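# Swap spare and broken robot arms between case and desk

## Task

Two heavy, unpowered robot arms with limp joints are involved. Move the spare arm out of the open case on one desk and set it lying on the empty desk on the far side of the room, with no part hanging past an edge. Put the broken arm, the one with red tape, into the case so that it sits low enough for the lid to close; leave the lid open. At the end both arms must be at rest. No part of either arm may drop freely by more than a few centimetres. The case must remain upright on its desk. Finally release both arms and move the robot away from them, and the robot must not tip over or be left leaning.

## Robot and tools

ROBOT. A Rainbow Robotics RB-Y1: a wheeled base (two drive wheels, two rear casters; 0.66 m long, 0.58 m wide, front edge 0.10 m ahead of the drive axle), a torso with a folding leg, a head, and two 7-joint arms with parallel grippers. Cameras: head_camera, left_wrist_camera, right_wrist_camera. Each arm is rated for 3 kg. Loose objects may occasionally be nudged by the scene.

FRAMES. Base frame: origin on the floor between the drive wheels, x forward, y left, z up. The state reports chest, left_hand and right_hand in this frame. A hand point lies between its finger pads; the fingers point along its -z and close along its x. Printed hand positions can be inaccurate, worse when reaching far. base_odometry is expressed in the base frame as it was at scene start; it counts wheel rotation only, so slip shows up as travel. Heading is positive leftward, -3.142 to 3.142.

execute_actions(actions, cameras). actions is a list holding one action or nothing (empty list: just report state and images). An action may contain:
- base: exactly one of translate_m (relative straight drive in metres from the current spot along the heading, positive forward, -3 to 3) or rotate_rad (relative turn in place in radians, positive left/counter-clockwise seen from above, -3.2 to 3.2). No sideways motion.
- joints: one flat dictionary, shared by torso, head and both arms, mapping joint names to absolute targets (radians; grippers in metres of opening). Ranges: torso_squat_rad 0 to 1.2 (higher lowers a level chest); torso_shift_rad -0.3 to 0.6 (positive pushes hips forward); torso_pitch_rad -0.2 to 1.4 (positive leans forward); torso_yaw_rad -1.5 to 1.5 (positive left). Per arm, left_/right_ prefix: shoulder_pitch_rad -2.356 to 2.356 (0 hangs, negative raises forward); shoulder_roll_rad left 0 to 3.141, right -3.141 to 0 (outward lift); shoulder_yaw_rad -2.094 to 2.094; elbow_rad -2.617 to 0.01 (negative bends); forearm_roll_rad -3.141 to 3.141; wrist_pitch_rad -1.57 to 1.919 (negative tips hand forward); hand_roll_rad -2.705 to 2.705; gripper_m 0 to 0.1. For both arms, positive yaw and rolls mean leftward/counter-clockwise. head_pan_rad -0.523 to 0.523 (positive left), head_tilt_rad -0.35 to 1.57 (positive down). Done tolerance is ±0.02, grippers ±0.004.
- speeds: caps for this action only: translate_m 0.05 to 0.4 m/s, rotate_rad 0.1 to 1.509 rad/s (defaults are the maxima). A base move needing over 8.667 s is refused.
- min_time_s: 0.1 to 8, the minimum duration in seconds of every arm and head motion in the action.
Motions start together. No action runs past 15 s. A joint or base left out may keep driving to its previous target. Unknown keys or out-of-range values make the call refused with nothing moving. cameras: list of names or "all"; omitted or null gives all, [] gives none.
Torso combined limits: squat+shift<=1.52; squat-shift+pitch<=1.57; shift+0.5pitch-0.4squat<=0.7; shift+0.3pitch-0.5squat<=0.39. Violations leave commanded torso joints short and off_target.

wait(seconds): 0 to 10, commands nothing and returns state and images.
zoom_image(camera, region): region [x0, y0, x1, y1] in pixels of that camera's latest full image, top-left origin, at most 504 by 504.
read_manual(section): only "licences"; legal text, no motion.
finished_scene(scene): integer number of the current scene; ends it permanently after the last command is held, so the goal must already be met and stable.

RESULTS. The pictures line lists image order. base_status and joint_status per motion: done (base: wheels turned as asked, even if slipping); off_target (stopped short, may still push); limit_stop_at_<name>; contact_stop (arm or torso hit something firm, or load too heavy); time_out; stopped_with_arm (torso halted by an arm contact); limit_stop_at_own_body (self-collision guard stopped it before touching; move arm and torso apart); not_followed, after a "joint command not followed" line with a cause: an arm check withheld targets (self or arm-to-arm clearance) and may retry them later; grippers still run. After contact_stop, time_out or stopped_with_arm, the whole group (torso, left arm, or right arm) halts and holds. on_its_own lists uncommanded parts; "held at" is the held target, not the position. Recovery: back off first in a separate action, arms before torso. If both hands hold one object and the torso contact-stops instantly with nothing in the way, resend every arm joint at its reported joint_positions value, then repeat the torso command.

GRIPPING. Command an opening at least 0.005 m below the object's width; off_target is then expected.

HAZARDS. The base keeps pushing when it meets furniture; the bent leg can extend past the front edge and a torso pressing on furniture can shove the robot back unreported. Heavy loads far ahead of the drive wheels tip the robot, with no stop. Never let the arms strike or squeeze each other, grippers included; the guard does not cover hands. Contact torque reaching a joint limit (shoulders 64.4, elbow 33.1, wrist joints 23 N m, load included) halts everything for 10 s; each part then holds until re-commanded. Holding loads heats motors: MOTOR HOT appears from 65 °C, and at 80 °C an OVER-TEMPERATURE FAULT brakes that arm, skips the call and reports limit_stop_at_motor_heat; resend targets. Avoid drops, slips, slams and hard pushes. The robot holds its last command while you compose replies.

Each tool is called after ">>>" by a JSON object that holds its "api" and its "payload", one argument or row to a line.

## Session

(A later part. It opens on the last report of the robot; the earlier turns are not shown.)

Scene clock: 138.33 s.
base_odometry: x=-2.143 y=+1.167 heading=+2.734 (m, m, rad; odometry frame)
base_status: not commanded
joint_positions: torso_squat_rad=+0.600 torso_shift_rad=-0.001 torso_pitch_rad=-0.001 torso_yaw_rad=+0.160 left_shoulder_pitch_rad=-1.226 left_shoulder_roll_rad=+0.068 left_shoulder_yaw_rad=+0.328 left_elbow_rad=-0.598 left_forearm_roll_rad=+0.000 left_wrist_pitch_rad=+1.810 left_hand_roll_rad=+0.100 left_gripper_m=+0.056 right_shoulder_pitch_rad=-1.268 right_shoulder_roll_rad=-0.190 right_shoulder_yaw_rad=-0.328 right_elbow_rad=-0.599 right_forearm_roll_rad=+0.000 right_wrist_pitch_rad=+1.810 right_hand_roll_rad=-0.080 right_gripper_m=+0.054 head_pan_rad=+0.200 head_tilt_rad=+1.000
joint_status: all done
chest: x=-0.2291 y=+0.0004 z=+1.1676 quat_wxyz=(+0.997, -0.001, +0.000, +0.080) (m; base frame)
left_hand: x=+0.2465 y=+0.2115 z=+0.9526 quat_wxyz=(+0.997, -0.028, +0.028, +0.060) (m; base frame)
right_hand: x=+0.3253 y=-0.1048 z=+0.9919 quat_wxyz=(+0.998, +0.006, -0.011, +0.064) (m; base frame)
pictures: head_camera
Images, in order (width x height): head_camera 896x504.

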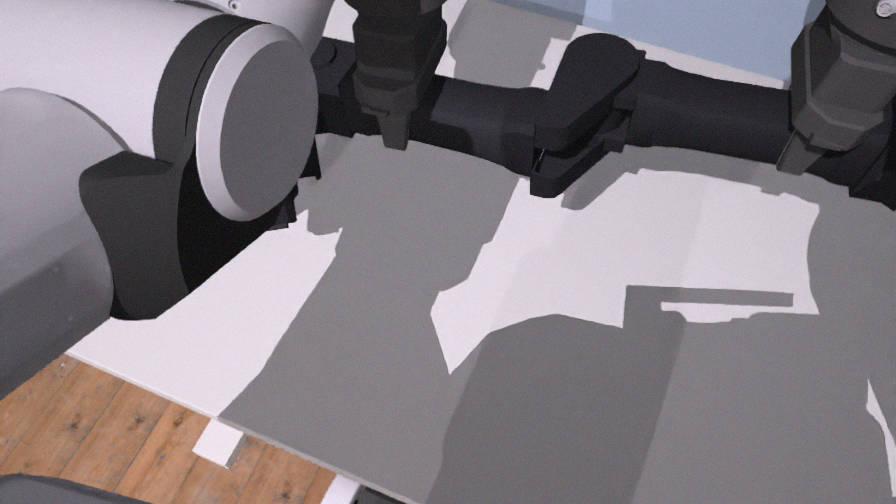

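>>> {"api": "execute_actions", "payload": {
  "actions": [
    {"base":{"translate_m":-0.06},"joints":{"torso_squat_rad":0.66}}
  ],
  "cameras": []
}}

>>> {"api": "execute_actions", "payload": {
  "actions": [
    {"joints":{"torso_squat_rad":0.71}}
  ],
  "cameras": ["head_camera"]
}}

Scene clock: 147.00 s.
base_odometry: x=-2.088 y=+1.144 heading=+2.736 (m, m, rad; odometry frame)
base_status: done
joint_positions: torso_squat_rad=+0.660 torso_shift_rad=+0.001 torso_pitch_rad=+0.001 torso_yaw_rad=+0.160 left_shoulder_pitch_rad=-1.229 left_shoulder_roll_rad=+0.069 left_shoulder_yaw_rad=+0.328 left_elbow_rad=-0.599 left_forearm_roll_rad=+0.000 left_wrist_pitch_rad=+1.810 left_hand_roll_rad=+0.100 left_gripper_m=+0.056 right_shoulder_pitch_rad=-1.267 right_shoulder_roll_rad=-0.190 right_shoulder_yaw_rad=-0.328 right_elbow_rad=-0.599 right_forearm_roll_rad=+0.000 right_wrist_pitch_rad=+1.810 right_hand_roll_rad=-0.080 right_gripper_m=+0.054 head_pan_rad=+0.200 head_tilt_rad=+1.000
joint_status: all done
chest: x=-0.2274 y=+0.0002 z=+1.1430 quat_wxyz=(+0.997, +0.000, +0.001, +0.080) (m; base frame)
left_hand: x=+0.2490 y=+0.2115 z=+0.9290 quat_wxyz=(+0.997, -0.027, +0.026, +0.060) (m; base frame)
right_hand: x=+0.3266 y=-0.1053 z=+0.9657 quat_wxyz=(+0.998, +0.007, -0.010, +0.063) (m; base frame)
pictures: none
No camera images: the call's "cameras" was empty. Leave "cameras" out to get every camera's image.

Scene clock: 147.90 s.
base_odometry: x=-2.088 y=+1.144 heading=+2.735 (m, m, rad; odometry frame)
base_status: not commanded
joint_positions: torso_squat_rad=+0.700 torso_shift_rad=+0.000 torso_pitch_rad=+0.000 torso_yaw_rad=+0.160 left_shoulder_pitch_rad=-1.235 left_shoulder_roll_rad=+0.071 left_shoulder_yaw_rad=+0.328 left_elbow_rad=-0.603 left_forearm_roll_rad=+0.000 left_wrist_pitch_rad=+1.810 left_hand_roll_rad=+0.100 left_gripper_m=+0.056 right_shoulder_pitch_rad=-1.266 right_shoulder_roll_rad=-0.190 right_shoulder_yaw_rad=-0.328 right_elbow_rad=-0.598 right_forearm_roll_rad=+0.001 right_wrist_pitch_rad=+1.810 right_hand_roll_rad=-0.080 right_gripper_m=+0.054 head_pan_rad=+0.200 head_tilt_rad=+1.000
joint_status: torso_squat_rad contact_stop (moved +0.040 of +0.050)
chest: x=-0.2279 y=-0.0002 z=+1.1255 quat_wxyz=(+0.997, +0.000, +0.000, +0.080) (m; base frame)
left_hand: x=+0.2514 y=+0.2109 z=+0.9165 quat_wxyz=(+0.998, -0.027, +0.021, +0.059) (m; base frame)
right_hand: x=+0.3259 y=-0.1062 z=+0.9481 quat_wxyz=(+0.998, +0.007, -0.009, +0.063) (m; base frame)
pictures: head_camera
Images, in order (width x height): head_camera 896x504.

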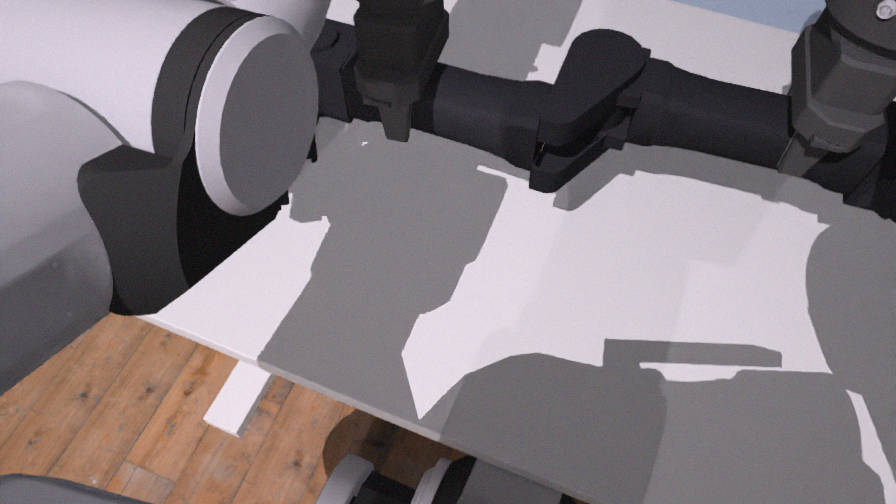

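>>> {"api": "execute_actions", "payload": {
  "actions": [
    {"joints":{"torso_squat_rad":0.665}}
  ],
  "cameras": []
}}

>>> {"api": "execute_actions", "payload": {
  "actions": [
    {"joints":{"torso_squat_rad":0.69,"torso_yaw_rad":0.03}}
  ],
  "cameras": []
}}

>>> {"api": "execute_actions", "payload": {
  "actions": [
    {"joints":{"torso_squat_rad":0.76,"torso_yaw_rad":-0.1,"head_pan_rad":0.5,"head_tilt_rad":0.7}}
  ],
  "cameras": ["head_camera"]
}}

Scene clock: 156.00 s.
base_odometry: x=-2.088 y=+1.144 heading=+2.735 (m, m, rad; odometry frame)
base_status: not commanded
joint_positions: torso_squat_rad=+0.665 torso_shift_rad=+0.001 torso_pitch_rad=+0.001 torso_yaw_rad=+0.160 left_shoulder_pitch_rad=-1.227 left_shoulder_roll_rad=+0.069 left_shoulder_yaw_rad=+0.328 left_elbow_rad=-0.598 left_forearm_roll_rad=+0.000 left_wrist_pitch_rad=+1.810 left_hand_roll_rad=+0.100 left_gripper_m=+0.057 right_shoulder_pitch_rad=-1.268 right_shoulder_roll_rad=-0.189 right_shoulder_yaw_rad=-0.328 right_elbow_rad=-0.599 right_forearm_roll_rad=+0.000 right_wrist_pitch_rad=+1.810 right_hand_roll_rad=-0.080 right_gripper_m=+0.054 head_pan_rad=+0.200 head_tilt_rad=+1.000
joint_status: all done
chest: x=-0.2271 y=+0.0003 z=+1.1408 quat_wxyz=(+0.997, +0.000, +0.001, +0.080) (m; base frame)
left_hand: x=+0.2484 y=+0.2113 z=+0.9252 quat_wxyz=(+0.997, -0.028, +0.028, +0.060) (m; base frame)
right_hand: x=+0.3267 y=-0.1050 z=+0.9636 quat_wxyz=(+0.998, +0.007, -0.009, +0.064) (m; base frame)
pictures: none
No camera images: the call's "cameras" was empty. Leave "cameras" out to get every camera's image.

Scene clock: 157.20 s.
base_odometry: x=-2.088 y=+1.144 heading=+2.736 (m, m, rad; odometry frame)
base_status: not commanded
joint_positions: torso_squat_rad=+0.690 torso_shift_rad=+0.001 torso_pitch_rad=+0.001 torso_yaw_rad=+0.030 left_shoulder_pitch_rad=-1.227 left_shoulder_roll_rad=+0.069 left_shoulder_yaw_rad=+0.328 left_elbow_rad=-0.598 left_forearm_roll_rad=+0.000 left_wrist_pitch_rad=+1.810 left_hand_roll_rad=+0.100 left_gripper_m=+0.057 right_shoulder_pitch_rad=-1.267 right_shoulder_roll_rad=-0.190 right_shoulder_yaw_rad=-0.328 right_elbow_rad=-0.599 right_forearm_roll_rad=+0.000 right_wrist_pitch_rad=+1.810 right_hand_roll_rad=-0.080 right_gripper_m=+0.054 head_pan_rad=+0.200 head_tilt_rad=+1.000
joint_status: all done
chest: x=-0.2273 y=+0.0002 z=+1.1299 quat_wxyz=(+1.000, +0.000, +0.001, +0.015) (m; base frame)
left_hand: x=+0.2718 y=+0.1478 z=+0.9148 quat_wxyz=(+0.999, -0.026, +0.029, -0.005) (m; base frame)
right_hand: x=+0.3084 y=-0.1760 z=+0.9528 quat_wxyz=(+1.000, +0.006, -0.010, -0.001) (m; base frame)
pictures: none
No camera images: the call's "cameras" was empty. Leave "cameras" out to get every camera's image.

Scene clock: 158.43 s.
base_odometry: x=-2.088 y=+1.144 heading=+2.736 (m, m, rad; odometry frame)
base_status: not commanded
joint_positions: torso_squat_rad=+0.760 torso_shift_rad=+0.001 torso_pitch_rad=+0.001 torso_yaw_rad=-0.100 left_shoulder_pitch_rad=-1.227 left_shoulder_roll_rad=+0.069 left_shoulder_yaw_rad=+0.328 left_elbow_rad=-0.598 left_forearm_roll_rad=+0.000 left_wrist_pitch_rad=+1.810 left_hand_roll_rad=+0.100 left_gripper_m=+0.057 right_shoulder_pitch_rad=-1.267 right_shoulder_roll_rad=-0.189 right_shoulder_yaw_rad=-0.328 right_elbow_rad=-0.599 right_forearm_roll_rad=+0.000 right_wrist_pitch_rad=+1.810 right_hand_roll_rad=-0.080 right_gripper_m=+0.054 head_pan_rad=+0.500 head_tilt_rad=+0.700
joint_status: all done
chest: x=-0.2273 y=+0.0001 z=+1.0974 quat_wxyz=(+0.999, +0.000, +0.001, -0.050) (m; base frame)
left_hand: x=+0.2866 y=+0.0818 z=+0.8822 quat_wxyz=(+0.997, -0.024, +0.031, -0.070) (m; base frame)
right_hand: x=+0.2810 y=-0.2440 z=+0.9203 quat_wxyz=(+0.998, +0.005, -0.010, -0.066) (m; base frame)
pictures: head_camera
Images, in order (width x height): head_camera 896x504.

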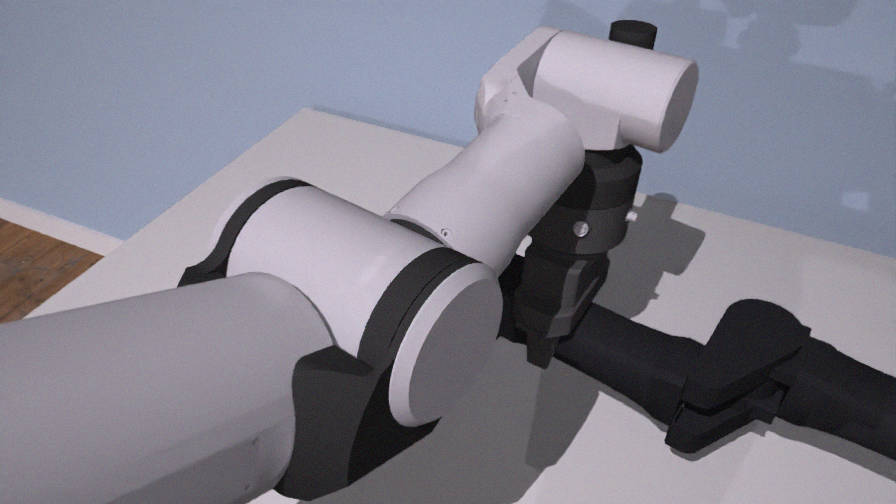

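>>> {"api": "execute_actions", "payload": {
  "actions": [
    {"joints":{"torso_squat_rad":0.88,"torso_yaw_rad":-0.13,"head_pan_rad":0,"head_tilt_rad":0.85}}
  ],
  "cameras": []
}}

>>> {"api": "execute_actions", "payload": {
  "actions": [
    {"joints":{"torso_squat_rad":0.94}}
  ],
  "cameras": ["head_camera"]
}}

Scene clock: 170.00 s.
base_odometry: x=-2.088 y=+1.144 heading=+2.736 (m, m, rad; odometry frame)
base_status: not commanded
joint_positions: torso_squat_rad=+0.880 torso_shift_rad=+0.001 torso_pitch_rad=+0.001 torso_yaw_rad=-0.130 left_shoulder_pitch_rad=-1.228 left_shoulder_roll_rad=+0.069 left_shoulder_yaw_rad=+0.328 left_elbow_rad=-0.599 left_forearm_roll_rad=+0.000 left_wrist_pitch_rad=+1.810 left_hand_roll_rad=+0.100 left_gripper_m=+0.057 right_shoulder_pitch_rad=-1.267 right_shoulder_roll_rad=-0.189 right_shoulder_yaw_rad=-0.328 right_elbow_rad=-0.599 right_forearm_roll_rad=+0.000 right_wrist_pitch_rad=+1.810 right_hand_roll_rad=-0.080 right_gripper_m=+0.054 head_pan_rad=+0.000 head_tilt_rad=+0.850
joint_status: all done
chest: x=-0.2274 y=+0.0001 z=+1.0360 quat_wxyz=(+0.998, +0.000, +0.000, -0.065) (m; base frame)
left_hand: x=+0.2892 y=+0.0663 z=+0.8216 quat_wxyz=(+0.996, -0.023, +0.030, -0.085) (m; base frame)
right_hand: x=+0.2732 y=-0.2591 z=+0.8588 quat_wxyz=(+0.997, +0.005, -0.010, -0.081) (m; base frame)
pictures: none
No camera images: the call's "cameras" was empty. Leave "cameras" out to get every camera's image.

Scene clock: 171.03 s.
base_odometry: x=-2.088 y=+1.144 heading=+2.736 (m, m, rad; odometry frame)
base_status: not commanded
joint_positions: torso_squat_rad=+0.940 torso_shift_rad=+0.001 torso_pitch_rad=+0.000 torso_yaw_rad=-0.130 left_shoulder_pitch_rad=-1.226 left_shoulder_roll_rad=+0.068 left_shoulder_yaw_rad=+0.328 left_elbow_rad=-0.598 left_forearm_roll_rad=+0.000 left_wrist_pitch_rad=+1.810 left_hand_roll_rad=+0.100 left_gripper_m=+0.056 right_shoulder_pitch_rad=-1.271 right_shoulder_roll_rad=-0.190 right_shoulder_yaw_rad=-0.328 right_elbow_rad=-0.600 right_forearm_roll_rad=+0.000 right_wrist_pitch_rad=+1.810 right_hand_roll_rad=-0.080 right_gripper_m=+0.054 head_pan_rad=+0.000 head_tilt_rad=+0.850
joint_status: all done
chest: x=-0.2276 y=+0.0003 z=+1.0028 quat_wxyz=(+0.998, +0.000, +0.000, -0.065) (m; base frame)
left_hand: x=+0.2884 y=+0.0664 z=+0.7877 quat_wxyz=(+0.996, -0.024, +0.031, -0.085) (m; base frame)
right_hand: x=+0.2745 y=-0.2587 z=+0.8286 quat_wxyz=(+0.997, +0.005, -0.013, -0.081) (m; base frame)
pictures: head_camera
Images, in order (width x height): head_camera 896x504.

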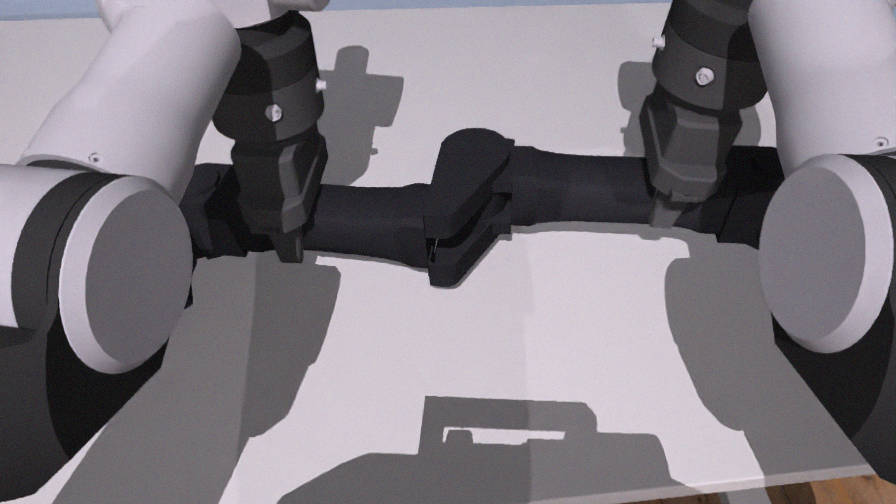

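Plate down; lower the left a touch.

>>> {"api": "execute_actions", "payload": {
  "actions": [
    {"joints":{"left_shoulder_pitch_rad":-1.205},"min_time_s":0.8}
  ],
  "cameras": []
}}

>>> {"api": "execute_actions", "payload": {
  "actions": [
    {"joints":{"left_gripper_m":0.1,"right_gripper_m":0.1}}
  ],
  "cameras": []
}}

>>> {"api": "execute_actions", "payload": {
  "actions": [
    {"joints":{"torso_squat_rad":0.7}}
  ],
  "cameras": []
}}

>>> {"api": "execute_actions", "payload": {
  "actions": [
    {"base":{"translate_m":-0.7},"joints":{"torso_squat_rad":0,"torso_yaw_rad":0,"head_tilt_rad":0.65,"left_shoulder_roll_rad":0.75,"right_shoulder_roll_rad":-0.75}}
  ],
  "cameras": ["head_camera"]
}}

>>> {"api": "execute_actions", "payload": {
  "actions": [
    {"base":{"rotate_rad":2.0},"joints":{"head_tilt_rad":0.4}}
  ],
  "cameras": ["head_camera"]
}}

Scene clock: 185.30 s.
base_odometry: x=-2.088 y=+1.144 heading=+2.736 (m, m, rad; odometry frame)
base_status: not commanded
joint_positions: torso_squat_rad=+0.940 torso_shift_rad=+0.000 torso_pitch_rad=-0.001 torso_yaw_rad=-0.130 left_shoulder_pitch_rad=-1.211 left_shoulder_roll_rad=+0.068 left_shoulder_yaw_rad=+0.328 left_elbow_rad=-0.603 left_forearm_roll_rad=+0.001 left_wrist_pitch_rad=+1.809 left_hand_roll_rad=+0.100 left_gripper_m=+0.056 right_shoulder_pitch_rad=-1.270 right_shoulder_roll_rad=-0.188 right_shoulder_yaw_rad=-0.328 right_elbow_rad=-0.600 right_forearm_roll_rad=-0.001 right_wrist_pitch_rad=+1.810 right_hand_roll_rad=-0.080 right_gripper_m=+0.054 head_pan_rad=+0.000 head_tilt_rad=+0.850
joint_status: all done
chest: x=-0.2281 y=+0.0002 z=+1.0028 quat_wxyz=(+0.998, +0.000, +0.000, -0.065) (m; base frame)
left_hand: x=+0.2859 y=+0.0690 z=+0.7822 quat_wxyz=(+0.996, -0.024, +0.035, -0.082) (m; base frame)
right_hand: x=+0.2737 y=-0.2580 z=+0.8278 quat_wxyz=(+0.997, +0.006, -0.013, -0.080) (m; base frame)
pictures: none
No camera images: the call's "cameras" was empty. Leave "cameras" out to get every camera's image.

Scene clock: 186.77 s.
base_odometry: x=-2.088 y=+1.144 heading=+2.736 (m, m, rad; odometry frame)
base_status: not commanded
joint_positions: torso_squat_rad=+0.940 torso_shift_rad=+0.000 torso_pitch_rad=-0.001 torso_yaw_rad=-0.130 left_shoulder_pitch_rad=-1.207 left_shoulder_roll_rad=+0.069 left_shoulder_yaw_rad=+0.328 left_elbow_rad=-0.601 left_forearm_roll_rad=+0.000 left_wrist_pitch_rad=+1.810 left_hand_roll_rad=+0.100 left_gripper_m=+0.099 right_shoulder_pitch_rad=-1.270 right_shoulder_roll_rad=-0.190 right_shoulder_yaw_rad=-0.328 right_elbow_rad=-0.600 right_forearm_roll_rad=+0.000 right_wrist_pitch_rad=+1.810 right_hand_roll_rad=-0.080 right_gripper_m=+0.100 head_pan_rad=+0.000 head_tilt_rad=+0.850
joint_status: all done
chest: x=-0.2281 y=+0.0002 z=+1.0028 quat_wxyz=(+0.998, +0.000, +0.000, -0.065) (m; base frame)
left_hand: x=+0.2848 y=+0.0705 z=+0.7802 quat_wxyz=(+0.996, -0.023, +0.038, -0.081) (m; base frame)
right_hand: x=+0.2738 y=-0.2589 z=+0.8284 quat_wxyz=(+0.997, +0.005, -0.013, -0.081) (m; base frame)
pictures: none
No camera images: the call's "cameras" was empty. Leave "cameras" out to get every camera's image.

Scene clock: 188.37 s.
base_odometry: x=-2.088 y=+1.144 heading=+2.736 (m, m, rad; odometry frame)
base_status: not commanded
joint_positions: torso_squat_rad=+0.700 torso_shift_rad=+0.000 torso_pitch_rad=+0.000 torso_yaw_rad=-0.130 left_shoulder_pitch_rad=-1.205 left_shoulder_roll_rad=+0.070 left_shoulder_yaw_rad=+0.328 left_elbow_rad=-0.600 left_forearm_roll_rad=+0.000 left_wrist_pitch_rad=+1.810 left_hand_roll_rad=+0.100 left_gripper_m=+0.099 right_shoulder_pitch_rad=-1.270 right_shoulder_roll_rad=-0.190 right_shoulder_yaw_rad=-0.328 right_elbow_rad=-0.600 right_forearm_roll_rad=+0.000 right_wrist_pitch_rad=+1.810 right_hand_roll_rad=-0.080 right_gripper_m=+0.100 head_pan_rad=+0.000 head_tilt_rad=+0.850
joint_status: all done
chest: x=-0.2279 y=+0.0002 z=+1.1253 quat_wxyz=(+0.998, +0.000, +0.000, -0.065) (m; base frame)
left_hand: x=+0.2842 y=+0.0713 z=+0.9011 quat_wxyz=(+0.996, -0.023, +0.040, -0.081) (m; base frame)
right_hand: x=+0.2740 y=-0.2589 z=+0.9508 quat_wxyz=(+0.997, +0.005, -0.013, -0.081) (m; base frame)
pictures: none
No camera images: the call's "cameras" was empty. Leave "cameras" out to get every camera's image.

Scene clock: 191.73 s.
base_odometry: x=-1.445 y=+0.867 heading=+2.734 (m, m, rad; odometry frame)
base_status: done
joint_positions: torso_squat_rad=+0.000 torso_shift_rad=+0.000 torso_pitch_rad=+0.000 torso_yaw_rad=+0.000 left_shoulder_pitch_rad=-1.205 left_shoulder_roll_rad=+0.750 left_shoulder_yaw_rad=+0.328 left_elbow_rad=-0.600 left_forearm_roll_rad=+0.000 left_wrist_pitch_rad=+1.810 left_hand_roll_rad=+0.100 left_gripper_m=+0.099 right_shoulder_pitch_rad=-1.270 right_shoulder_roll_rad=-0.750 right_shoulder_yaw_rad=-0.328 right_elbow_rad=-0.600 right_forearm_roll_rad=+0.000 right_wrist_pitch_rad=+1.810 right_hand_roll_rad=-0.080 right_gripper_m=+0.100 head_pan_rad=+0.000 head_tilt_rad=+0.650
joint_status: all done
chest: x=-0.2280 y=+0.0003 z=+1.2899 quat_wxyz=(+1.000, +0.000, +0.000, +0.000) (m; base frame)
left_hand: x=+0.2615 y=+0.5038 z=+1.2024 quat_wxyz=(+0.953, +0.085, -0.076, +0.280) (m; base frame)
right_hand: x=+0.2770 y=-0.4924 z=+1.2339 quat_wxyz=(+0.956, -0.078, -0.106, -0.262) (m; base frame)
pictures: head_camera
Images, in order (width x height): head_camera 896x504.

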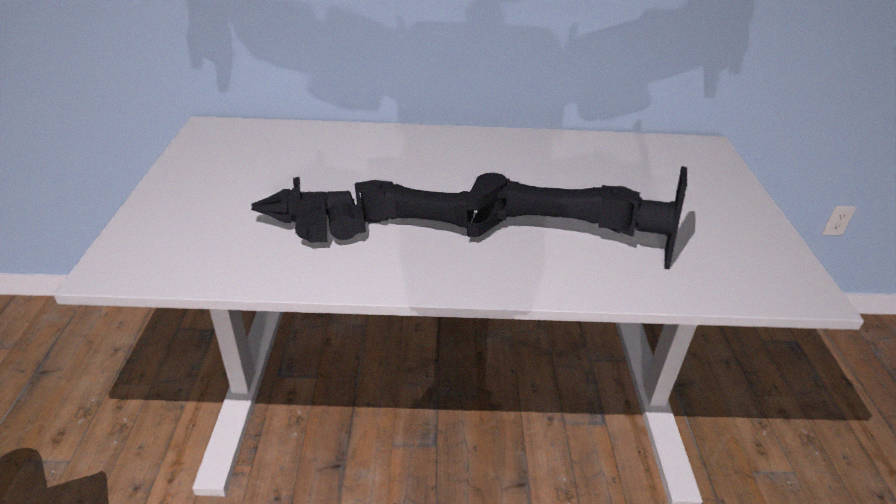

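Scene clock: 196.07 s.
base_odometry: x=-1.445 y=+0.867 heading=-1.550 (m, m, rad; odometry frame)
base_status: done
joint_positions: torso_squat_rad=+0.000 torso_shift_rad=+0.000 torso_pitch_rad=+0.000 torso_yaw_rad=+0.000 left_shoulder_pitch_rad=-1.205 left_shoulder_roll_rad=+0.750 left_shoulder_yaw_rad=+0.328 left_elbow_rad=-0.600 left_forearm_roll_rad=+0.000 left_wrist_pitch_rad=+1.810 left_hand_roll_rad=+0.100 left_gripper_m=+0.099 right_shoulder_pitch_rad=-1.270 right_shoulder_roll_rad=-0.750 right_shoulder_yaw_rad=-0.328 right_elbow_rad=-0.600 right_forearm_roll_rad=+0.000 right_wrist_pitch_rad=+1.810 right_hand_roll_rad=-0.080 right_gripper_m=+0.100 head_pan_rad=+0.000 head_tilt_rad=+0.400
joint_status: all done
chest: x=-0.2280 y=+0.0003 z=+1.2899 quat_wxyz=(+1.000, +0.000, +0.000, +0.000) (m; base frame)
left_hand: x=+0.2615 y=+0.5038 z=+1.2024 quat_wxyz=(+0.953, +0.085, -0.076, +0.280) (m; base frame)
right_hand: x=+0.2770 y=-0.4924 z=+1.2339 quat_wxyz=(+0.956, -0.078, -0.106, -0.262) (m; base frame)
pictures: head_camera
Images, in order (width x height): head_camera 896x504.

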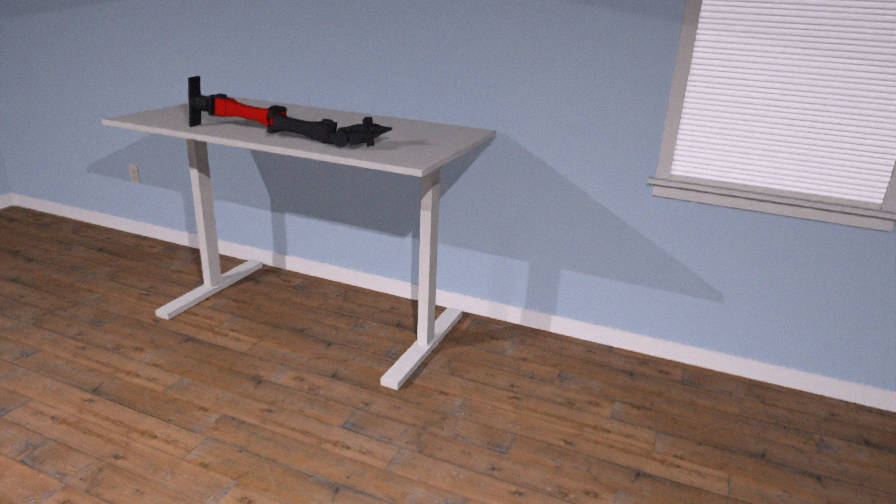

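>>> {"api": "execute_actions", "payload": {
  "actions": [],
  "cameras": ["head_camera"]
}}

Scene clock: 224.50 s.
base_odometry: x=-1.445 y=+0.867 heading=-1.550 (m, m, rad; odometry frame)
base_status: done
joint_positions: torso_squat_rad=+0.000 torso_shift_rad=+0.000 torso_pitch_rad=+0.000 torso_yaw_rad=+0.000 left_shoulder_pitch_rad=-1.205 left_shoulder_roll_rad=+0.750 left_shoulder_yaw_rad=+0.328 left_elbow_rad=-0.600 left_forearm_roll_rad=+0.000 left_wrist_pitch_rad=+1.810 left_hand_roll_rad=+0.100 left_gripper_m=+0.099 right_shoulder_pitch_rad=-1.270 right_shoulder_roll_rad=-0.750 right_shoulder_yaw_rad=-0.328 right_elbow_rad=-0.600 right_forearm_roll_rad=+0.000 right_wrist_pitch_rad=+1.810 right_hand_roll_rad=-0.080 right_gripper_m=+0.100 head_pan_rad=+0.000 head_tilt_rad=+0.400
joint_status: all done
chest: x=-0.2280 y=+0.0003 z=+1.2899 quat_wxyz=(+1.000, +0.000, +0.000, +0.000) (m; base frame)
left_hand: x=+0.2615 y=+0.5038 z=+1.2024 quat_wxyz=(+0.953, +0.085, -0.076, +0.280) (m; base frame)
right_hand: x=+0.2770 y=-0.4924 z=+1.2339 quat_wxyz=(+0.956, -0.078, -0.106, -0.262) (m; base frame)
pictures: head_camera
Images, in order (width x height): head_camera 896x504.

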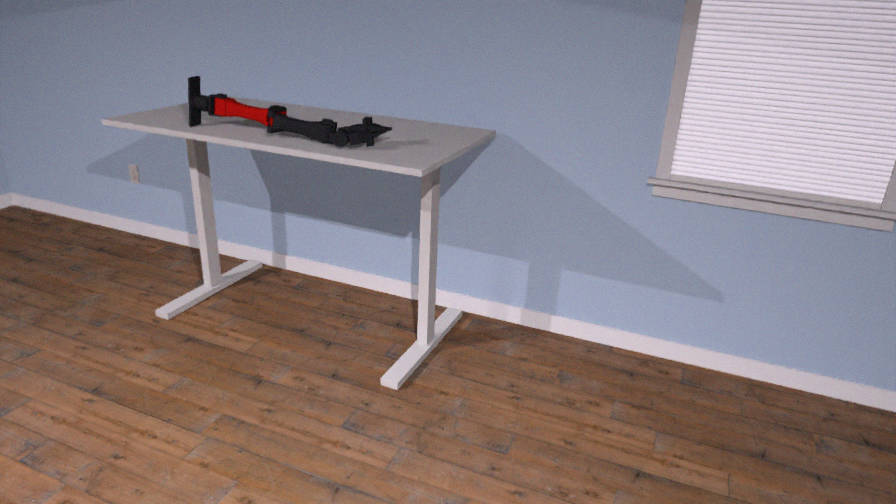

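>>> {"api": "execute_actions", "payload": {
  "actions": [
    {"base":{"rotate_rad":0.604}}
  ],
  "cameras": []
}}

>>> {"api": "execute_actions", "payload": {
  "actions": [
    {"base":{"translate_m":1.895}}
  ],
  "cameras": []
}}

>>> {"api": "execute_actions", "payload": {
  "actions": [
    {"base":{"rotate_rad":-1.014},"joints":{"head_tilt_rad":0.7}}
  ],
  "cameras": ["head_camera"]
}}

Scene clock: 249.13 s.
base_odometry: x=-1.445 y=+0.867 heading=-0.947 (m, m, rad; odometry frame)
base_status: done
joint_positions: torso_squat_rad=+0.000 torso_shift_rad=+0.000 torso_pitch_rad=+0.000 torso_yaw_rad=+0.000 left_shoulder_pitch_rad=-1.205 left_shoulder_roll_rad=+0.750 left_shoulder_yaw_rad=+0.328 left_elbow_rad=-0.600 left_forearm_roll_rad=+0.000 left_wrist_pitch_rad=+1.810 left_hand_roll_rad=+0.100 left_gripper_m=+0.099 right_shoulder_pitch_rad=-1.270 right_shoulder_roll_rad=-0.750 right_shoulder_yaw_rad=-0.328 right_elbow_rad=-0.600 right_forearm_roll_rad=+0.000 right_wrist_pitch_rad=+1.810 right_hand_roll_rad=-0.080 right_gripper_m=+0.100 head_pan_rad=+0.000 head_tilt_rad=+0.400
joint_status: not commanded
chest: x=-0.2280 y=+0.0002 z=+1.2899 quat_wxyz=(+1.000, +0.000, +0.000, +0.000) (m; base frame)
left_hand: x=+0.2615 y=+0.5038 z=+1.2024 quat_wxyz=(+0.953, +0.085, -0.076, +0.280) (m; base frame)
right_hand: x=+0.2770 y=-0.4924 z=+1.2339 quat_wxyz=(+0.956, -0.078, -0.105, -0.262) (m; base frame)
pictures: none
No camera images: the call's "cameras" was empty. Leave "cameras" out to get every camera's image.

Scene clock: 255.23 s.
base_odometry: x=-0.336 y=-0.670 heading=-0.946 (m, m, rad; odometry frame)
base_status: done
joint_positions: torso_squat_rad=+0.000 torso_shift_rad=+0.000 torso_pitch_rad=+0.000 torso_yaw_rad=+0.000 left_shoulder_pitch_rad=-1.205 left_shoulder_roll_rad=+0.750 left_shoulder_yaw_rad=+0.328 left_elbow_rad=-0.600 left_forearm_roll_rad=+0.000 left_wrist_pitch_rad=+1.810 left_hand_roll_rad=+0.100 left_gripper_m=+0.099 right_shoulder_pitch_rad=-1.270 right_shoulder_roll_rad=-0.750 right_shoulder_yaw_rad=-0.328 right_elbow_rad=-0.600 right_forearm_roll_rad=+0.000 right_wrist_pitch_rad=+1.810 right_hand_roll_rad=-0.080 right_gripper_m=+0.100 head_pan_rad=+0.000 head_tilt_rad=+0.400
joint_status: not commanded
chest: x=-0.2279 y=+0.0002 z=+1.2899 quat_wxyz=(+1.000, +0.000, +0.000, +0.000) (m; base frame)
left_hand: x=+0.2616 y=+0.5037 z=+1.2023 quat_wxyz=(+0.953, +0.085, -0.076, +0.280) (m; base frame)
right_hand: x=+0.2771 y=-0.4924 z=+1.2338 quat_wxyz=(+0.956, -0.078, -0.105, -0.262) (m; base frame)
pictures: none
No camera images: the call's "cameras" was empty. Leave "cameras" out to get every camera's image.

Scene clock: 258.57 s.
base_odometry: x=-0.336 y=-0.670 heading=-1.959 (m, m, rad; odometry frame)
base_status: done
joint_positions: torso_squat_rad=+0.000 torso_shift_rad=+0.000 torso_pitch_rad=+0.000 torso_yaw_rad=+0.000 left_shoulder_pitch_rad=-1.205 left_shoulder_roll_rad=+0.750 left_shoulder_yaw_rad=+0.328 left_elbow_rad=-0.600 left_forearm_roll_rad=+0.000 left_wrist_pitch_rad=+1.810 left_hand_roll_rad=+0.100 left_gripper_m=+0.099 right_shoulder_pitch_rad=-1.270 right_shoulder_roll_rad=-0.750 right_shoulder_yaw_rad=-0.328 right_elbow_rad=-0.600 right_forearm_roll_rad=+0.000 right_wrist_pitch_rad=+1.810 right_hand_roll_rad=-0.080 right_gripper_m=+0.100 head_pan_rad=+0.000 head_tilt_rad=+0.700
joint_status: all done
chest: x=-0.2279 y=+0.0003 z=+1.2899 quat_wxyz=(+1.000, +0.000, +0.000, +0.000) (m; base frame)
left_hand: x=+0.2616 y=+0.5038 z=+1.2023 quat_wxyz=(+0.953, +0.085, -0.076, +0.280) (m; base frame)
right_hand: x=+0.2771 y=-0.4924 z=+1.2339 quat_wxyz=(+0.956, -0.078, -0.105, -0.262) (m; base frame)
pictures: head_camera
Images, in order (width x height): head_camera 896x504.

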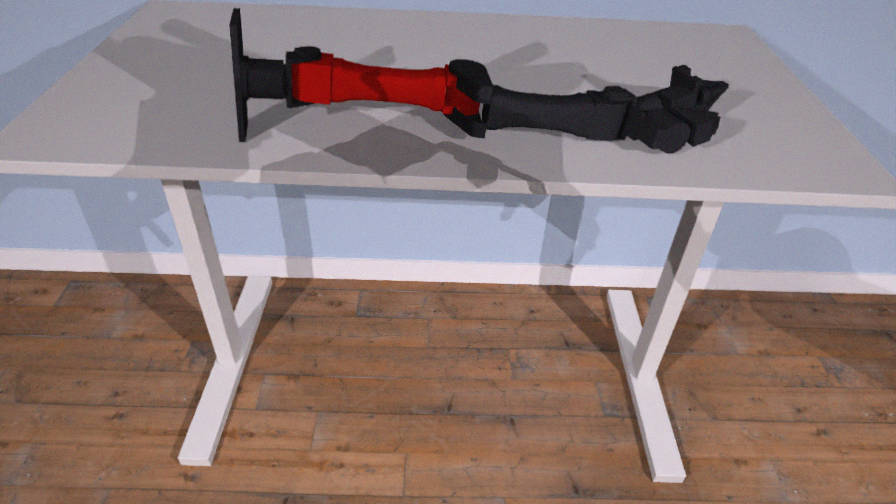

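>>> {"api": "execute_actions", "payload": {
  "actions": [
    {"base":{"translate_m":0.53},"speeds":{"translate_m":0.3},"joints":{"head_tilt_rad":1.15,"torso_pitch_rad":-0.12,"left_shoulder_pitch_rad":-1.38,"left_shoulder_roll_rad":0.12,"left_wrist_pitch_rad":1.91,"left_hand_roll_rad":0.08,"right_shoulder_pitch_rad":-1.31,"right_shoulder_roll_rad":-0.19,"right_wrist_pitch_rad":1.91,"right_hand_roll_rad":0.05}}
  ]
}}

>>> {"api": "execute_actions", "payload": {
  "actions": [
    {"joints":{"torso_pitch_rad":0}}
  ]
}}

Scene clock: 278.40 s.
base_odometry: x=-0.538 y=-1.161 heading=-1.960 (m, m, rad; odometry frame)
base_status: done
joint_positions: torso_squat_rad=+0.000 torso_shift_rad=+0.000 torso_pitch_rad=-0.120 torso_yaw_rad=+0.000 left_shoulder_pitch_rad=-1.380 left_shoulder_roll_rad=+0.120 left_shoulder_yaw_rad=+0.328 left_elbow_rad=-0.600 left_forearm_roll_rad=+0.000 left_wrist_pitch_rad=+1.910 left_hand_roll_rad=+0.080 left_gripper_m=+0.099 right_shoulder_pitch_rad=-1.310 right_shoulder_roll_rad=-0.190 right_shoulder_yaw_rad=-0.328 right_elbow_rad=-0.600 right_forearm_roll_rad=+0.000 right_wrist_pitch_rad=+1.910 right_hand_roll_rad=+0.050 right_gripper_m=+0.100 head_pan_rad=+0.000 head_tilt_rad=+1.150
joint_status: all done
chest: x=-0.2648 y=+0.0002 z=+1.2877 quat_wxyz=(+0.998, +0.000, -0.060, +0.000) (m; base frame)
left_hand: x=+0.2685 y=+0.1366 z=+1.2186 quat_wxyz=(+0.997, -0.009, -0.062, -0.036) (m; base frame)
right_hand: x=+0.2670 y=-0.1857 z=+1.1959 quat_wxyz=(+0.998, +0.001, -0.042, +0.056) (m; base frame)
pictures: head_camera, left_wrist_camera, right_wrist_camera
Images, in order (width x height): head_camera 896x504, left_wrist_camera 644x364, right_wrist_camera 644x364.

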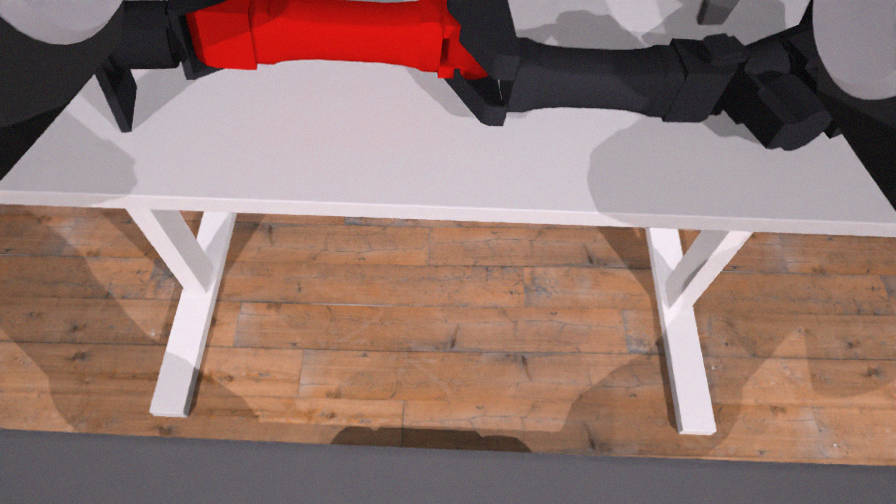

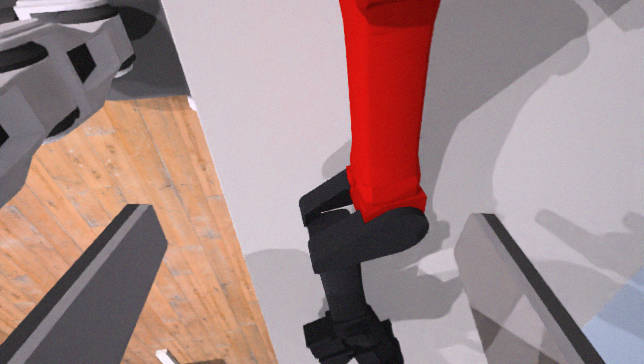

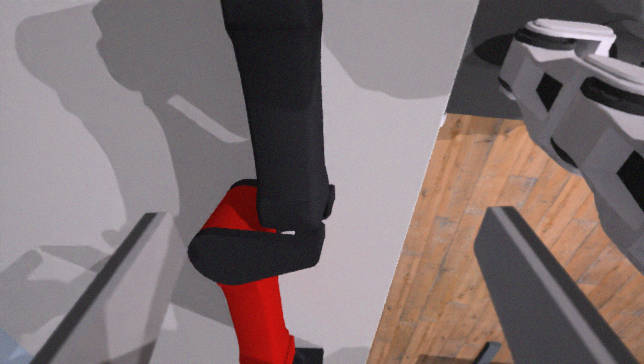

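Scene clock: 279.57 s.
base_odometry: x=-0.538 y=-1.160 heading=-1.960 (m, m, rad; odometry frame)
base_status: not commanded
joint_positions: torso_squat_rad=+0.000 torso_shift_rad=+0.000 torso_pitch_rad=+0.000 torso_yaw_rad=+0.000 left_shoulder_pitch_rad=-1.380 left_shoulder_roll_rad=+0.120 left_shoulder_yaw_rad=+0.328 left_elbow_rad=-0.600 left_forearm_roll_rad=+0.000 left_wrist_pitch_rad=+1.910 left_hand_roll_rad=+0.080 left_gripper_m=+0.099 right_shoulder_pitch_rad=-1.310 right_shoulder_roll_rad=-0.190 right_shoulder_yaw_rad=-0.328 right_elbow_rad=-0.600 right_forearm_roll_rad=+0.000 right_wrist_pitch_rad=+1.910 right_hand_roll_rad=+0.050 right_gripper_m=+0.100 head_pan_rad=+0.000 head_tilt_rad=+1.150
joint_status: all done
chest: x=-0.2278 y=+0.0002 z=+1.2899 quat_wxyz=(+1.000, +0.000, +0.000, +0.000) (m; base frame)
left_hand: x=+0.2934 y=+0.1366 z=+1.1575 quat_wxyz=(+0.999, -0.011, -0.002, -0.035) (m; base frame)
right_hand: x=+0.2892 y=-0.1857 z=+1.1351 quat_wxyz=(+0.998, +0.004, +0.018, +0.056) (m; base frame)
pictures: head_camera, left_wrist_camera, right_wrist_camera
Images, in order (width x height): head_camera 896x504, left_wrist_camera 644x364, right_wrist_camera 644x364.

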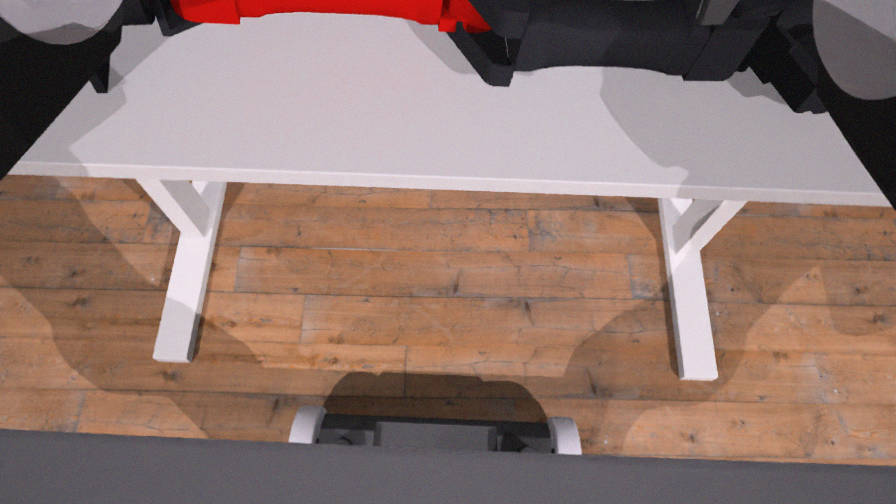

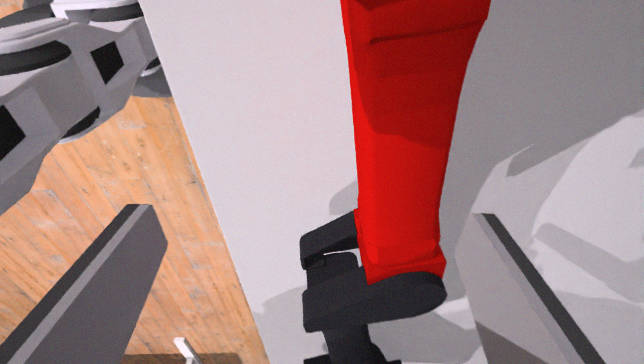

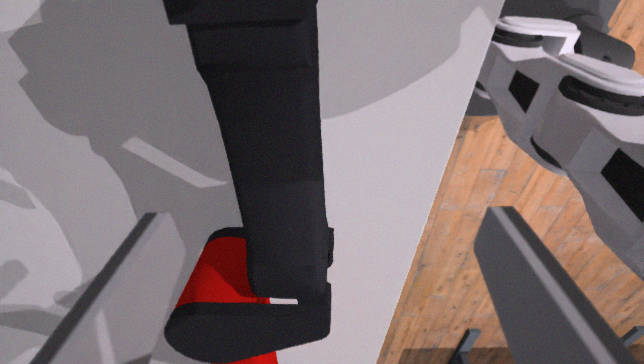

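>>> {"api": "execute_actions", "payload": {
  "actions": [
    {"base":{"translate_m":0.03},"joints":{"head_tilt_rad":0.95,"left_wrist_pitch_rad":1.85,"left_hand_roll_rad":0.15,"torso_squat_rad":0.35}}
  ]
}}

Scene clock: 288.87 s.
base_odometry: x=-0.549 y=-1.188 heading=-1.961 (m, m, rad; odometry frame)
base_status: done
joint_positions: torso_squat_rad=+0.350 torso_shift_rad=+0.000 torso_pitch_rad=+0.000 torso_yaw_rad=+0.000 left_shoulder_pitch_rad=-1.380 left_shoulder_roll_rad=+0.120 left_shoulder_yaw_rad=+0.328 left_elbow_rad=-0.600 left_forearm_roll_rad=+0.000 left_wrist_pitch_rad=+1.850 left_hand_roll_rad=+0.150 left_gripper_m=+0.099 right_shoulder_pitch_rad=-1.310 right_shoulder_roll_rad=-0.190 right_shoulder_yaw_rad=-0.328 right_elbow_rad=-0.600 right_forearm_roll_rad=+0.000 right_wrist_pitch_rad=+1.910 right_hand_roll_rad=+0.050 right_gripper_m=+0.100 head_pan_rad=+0.000 head_tilt_rad=+0.950
joint_status: all done
chest: x=-0.2279 y=+0.0002 z=+1.2475 quat_wxyz=(+1.000, +0.000, +0.000, +0.000) (m; base frame)
left_hand: x=+0.3069 y=+0.1346 z=+1.1157 quat_wxyz=(+0.999, -0.015, -0.031, +0.000) (m; base frame)
right_hand: x=+0.2891 y=-0.1857 z=+1.0928 quat_wxyz=(+0.998, +0.004, +0.018, +0.056) (m; base frame)
pictures: head_camera, left_wrist_camera, right_wrist_camera
Images, in order (width x height): head_camera 896x504, left_wrist_camera 644x364, right_wrist_camera 644x364.

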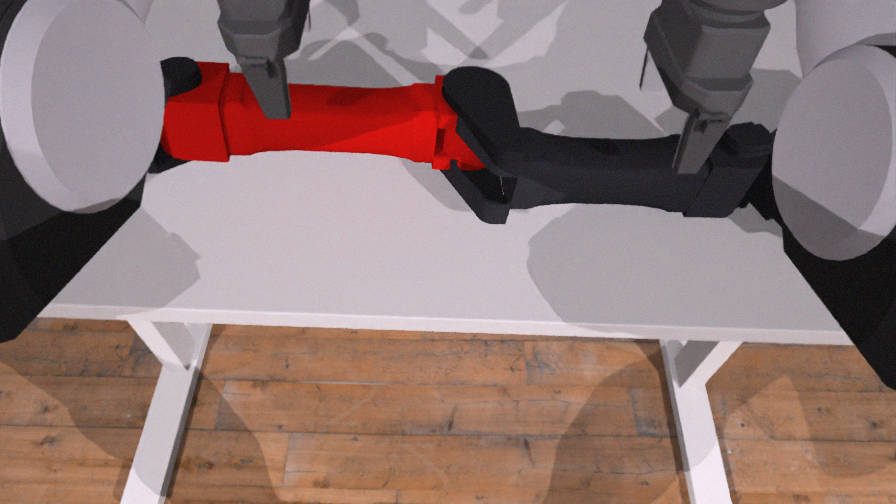

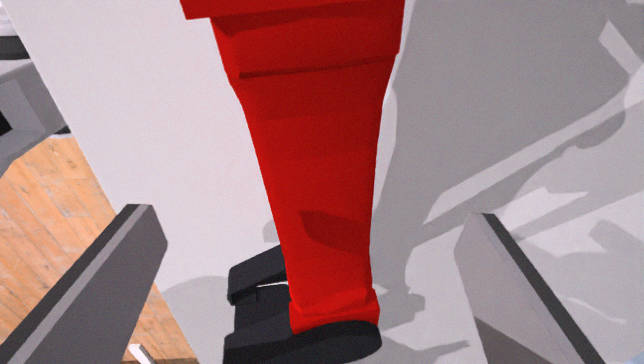

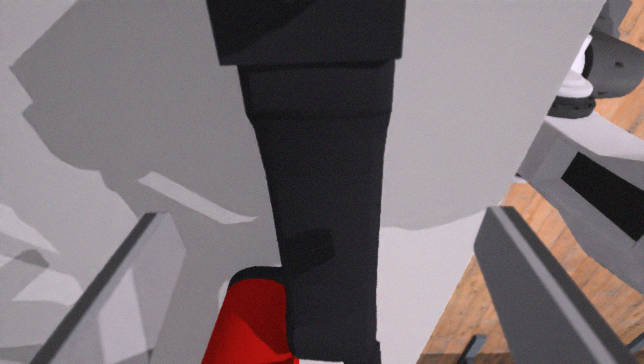

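>>> {"api": "execute_actions", "payload": {
  "actions": [
    {"joints":{"left_shoulder_pitch_rad":-1.4,"left_shoulder_roll_rad":0.15,"left_wrist_pitch_rad":1.88,"torso_squat_rad":0.61}}
  ]
}}

Scene clock: 297.70 s.
base_odometry: x=-0.549 y=-1.188 heading=-1.961 (m, m, rad; odometry frame)
base_status: not commanded
joint_positions: torso_squat_rad=+0.610 torso_shift_rad=+0.000 torso_pitch_rad=+0.000 torso_yaw_rad=+0.000 left_shoulder_pitch_rad=-1.400 left_shoulder_roll_rad=+0.150 left_shoulder_yaw_rad=+0.328 left_elbow_rad=-0.600 left_forearm_roll_rad=+0.000 left_wrist_pitch_rad=+1.880 left_hand_roll_rad=+0.150 left_gripper_m=+0.099 right_shoulder_pitch_rad=-1.310 right_shoulder_roll_rad=-0.190 right_shoulder_yaw_rad=-0.328 right_elbow_rad=-0.600 right_forearm_roll_rad=+0.000 right_wrist_pitch_rad=+1.910 right_hand_roll_rad=+0.050 right_gripper_m=+0.100 head_pan_rad=+0.000 head_tilt_rad=+0.950
joint_status: all done
chest: x=-0.2279 y=+0.0002 z=+1.1637 quat_wxyz=(+1.000, +0.000, +0.000, +0.000) (m; base frame)
left_hand: x=+0.3077 y=+0.1480 z=+1.0465 quat_wxyz=(+0.999, -0.010, -0.031, +0.010) (m; base frame)
right_hand: x=+0.2891 y=-0.1857 z=+1.0090 quat_wxyz=(+0.998, +0.004, +0.018, +0.056) (m; base frame)
pictures: head_camera, left_wrist_camera, right_wrist_camera
Images, in order (width x height): head_camera 896x504, left_wrist_camera 644x364, right_wrist_camera 644x364.

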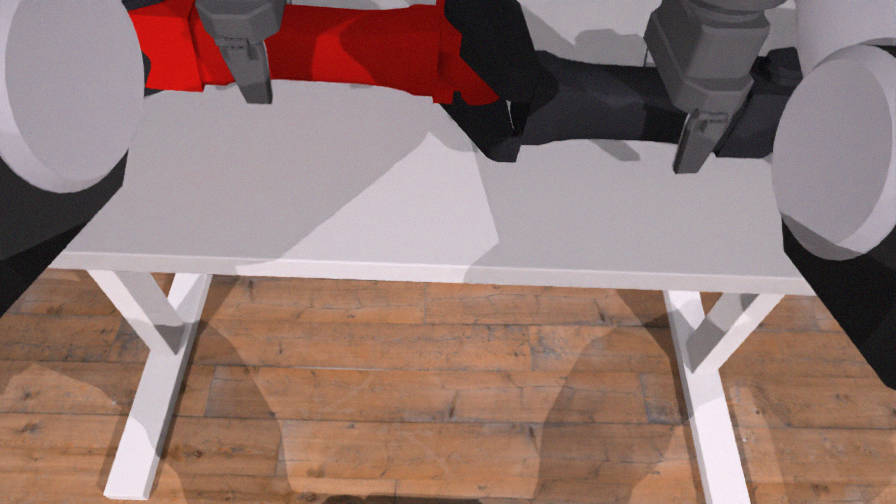

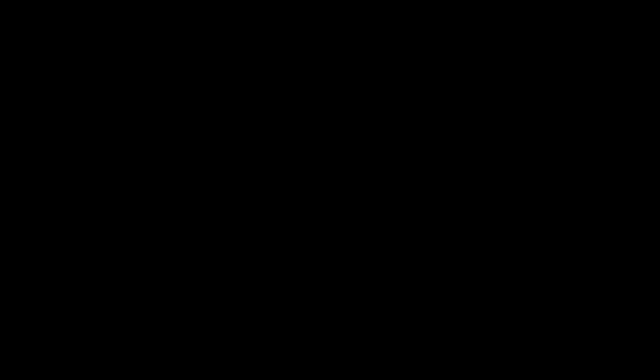

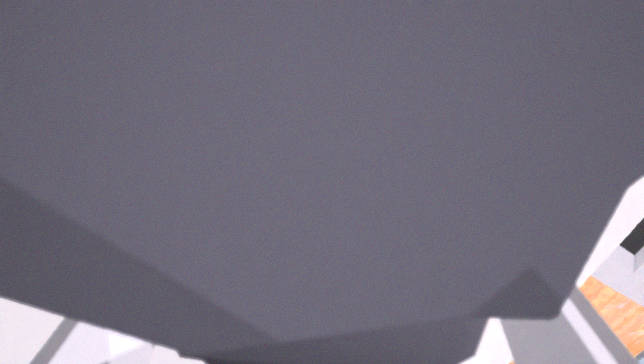

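>>> {"api": "execute_actions", "payload": {
  "actions": [
    {"joints":{"left_gripper_m":0,"right_gripper_m":0}}
  ],
  "cameras": []
}}

>>> {"api": "execute_actions", "payload": {
  "actions": [
    {"joints":{"torso_squat_rad":0,"torso_pitch_rad":-0.19,"head_tilt_rad":0.9,"head_pan_rad":-0.4}}
  ],
  "cameras": ["head_camera"]
}}

Scene clock: 303.87 s.
base_odometry: x=-0.549 y=-1.188 heading=-1.961 (m, m, rad; odometry frame)
base_status: not commanded
joint_positions: torso_squat_rad=+0.610 torso_shift_rad=+0.000 torso_pitch_rad=+0.000 torso_yaw_rad=+0.000 left_shoulder_pitch_rad=-1.400 left_shoulder_roll_rad=+0.151 left_shoulder_yaw_rad=+0.328 left_elbow_rad=-0.600 left_forearm_roll_rad=+0.000 left_wrist_pitch_rad=+1.880 left_hand_roll_rad=+0.150 left_gripper_m=+0.056 right_shoulder_pitch_rad=-1.310 right_shoulder_roll_rad=-0.190 right_shoulder_yaw_rad=-0.328 right_elbow_rad=-0.600 right_forearm_roll_rad=+0.000 right_wrist_pitch_rad=+1.910 right_hand_roll_rad=+0.050 right_gripper_m=+0.055 head_pan_rad=+0.000 head_tilt_rad=+0.950
joint_status: left_gripper_m off_target (ended at +0.056, target +0.000); right_gripper_m off_target (ended at +0.055, target +0.000)
chest: x=-0.2279 y=+0.0002 z=+1.1637 quat_wxyz=(+1.000, +0.000, +0.000, +0.000) (m; base frame)
left_hand: x=+0.3079 y=+0.1482 z=+1.0468 quat_wxyz=(+0.999, -0.010, -0.032, +0.010) (m; base frame)
right_hand: x=+0.2890 y=-0.1858 z=+1.0089 quat_wxyz=(+0.998, +0.004, +0.019, +0.056) (m; base frame)
pictures: none
No camera images: the call's "cameras" was empty. Leave "cameras" out to get every camera's image.

Scene clock: 306.67 s.
base_odometry: x=-0.549 y=-1.188 heading=-1.961 (m, m, rad; odometry frame)
base_status: not commanded
joint_positions: torso_squat_rad=+0.000 torso_shift_rad=+0.001 torso_pitch_rad=-0.188 torso_yaw_rad=+0.000 left_shoulder_pitch_rad=-1.397 left_shoulder_roll_rad=+0.150 left_shoulder_yaw_rad=+0.328 left_elbow_rad=-0.599 left_forearm_roll_rad=+0.000 left_wrist_pitch_rad=+1.880 left_hand_roll_rad=+0.150 left_gripper_m=+0.055 right_shoulder_pitch_rad=-1.306 right_shoulder_roll_rad=-0.189 right_shoulder_yaw_rad=-0.328 right_elbow_rad=-0.598 right_forearm_roll_rad=+0.000 right_wrist_pitch_rad=+1.910 right_hand_roll_rad=+0.050 right_gripper_m=+0.054 head_pan_rad=-0.400 head_tilt_rad=+0.900
joint_status: all done
chest: x=-0.2853 y=+0.0002 z=+1.2845 quat_wxyz=(+0.996, +0.000, -0.094, +0.000) (m; base frame)
left_hand: x=+0.2624 y=+0.1483 z=+1.2675 quat_wxyz=(+0.992, -0.011, -0.123, +0.010) (m; base frame)
right_hand: x=+0.2506 y=-0.1858 z=+1.2263 quat_wxyz=(+0.996, -0.001, -0.072, +0.056) (m; base frame)
pictures: head_camera
Images, in order (width x height): head_camera 896x504.

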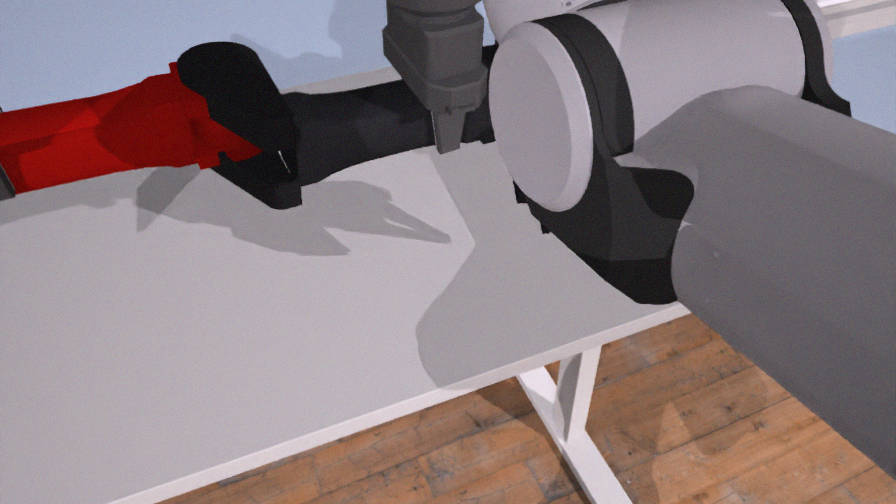

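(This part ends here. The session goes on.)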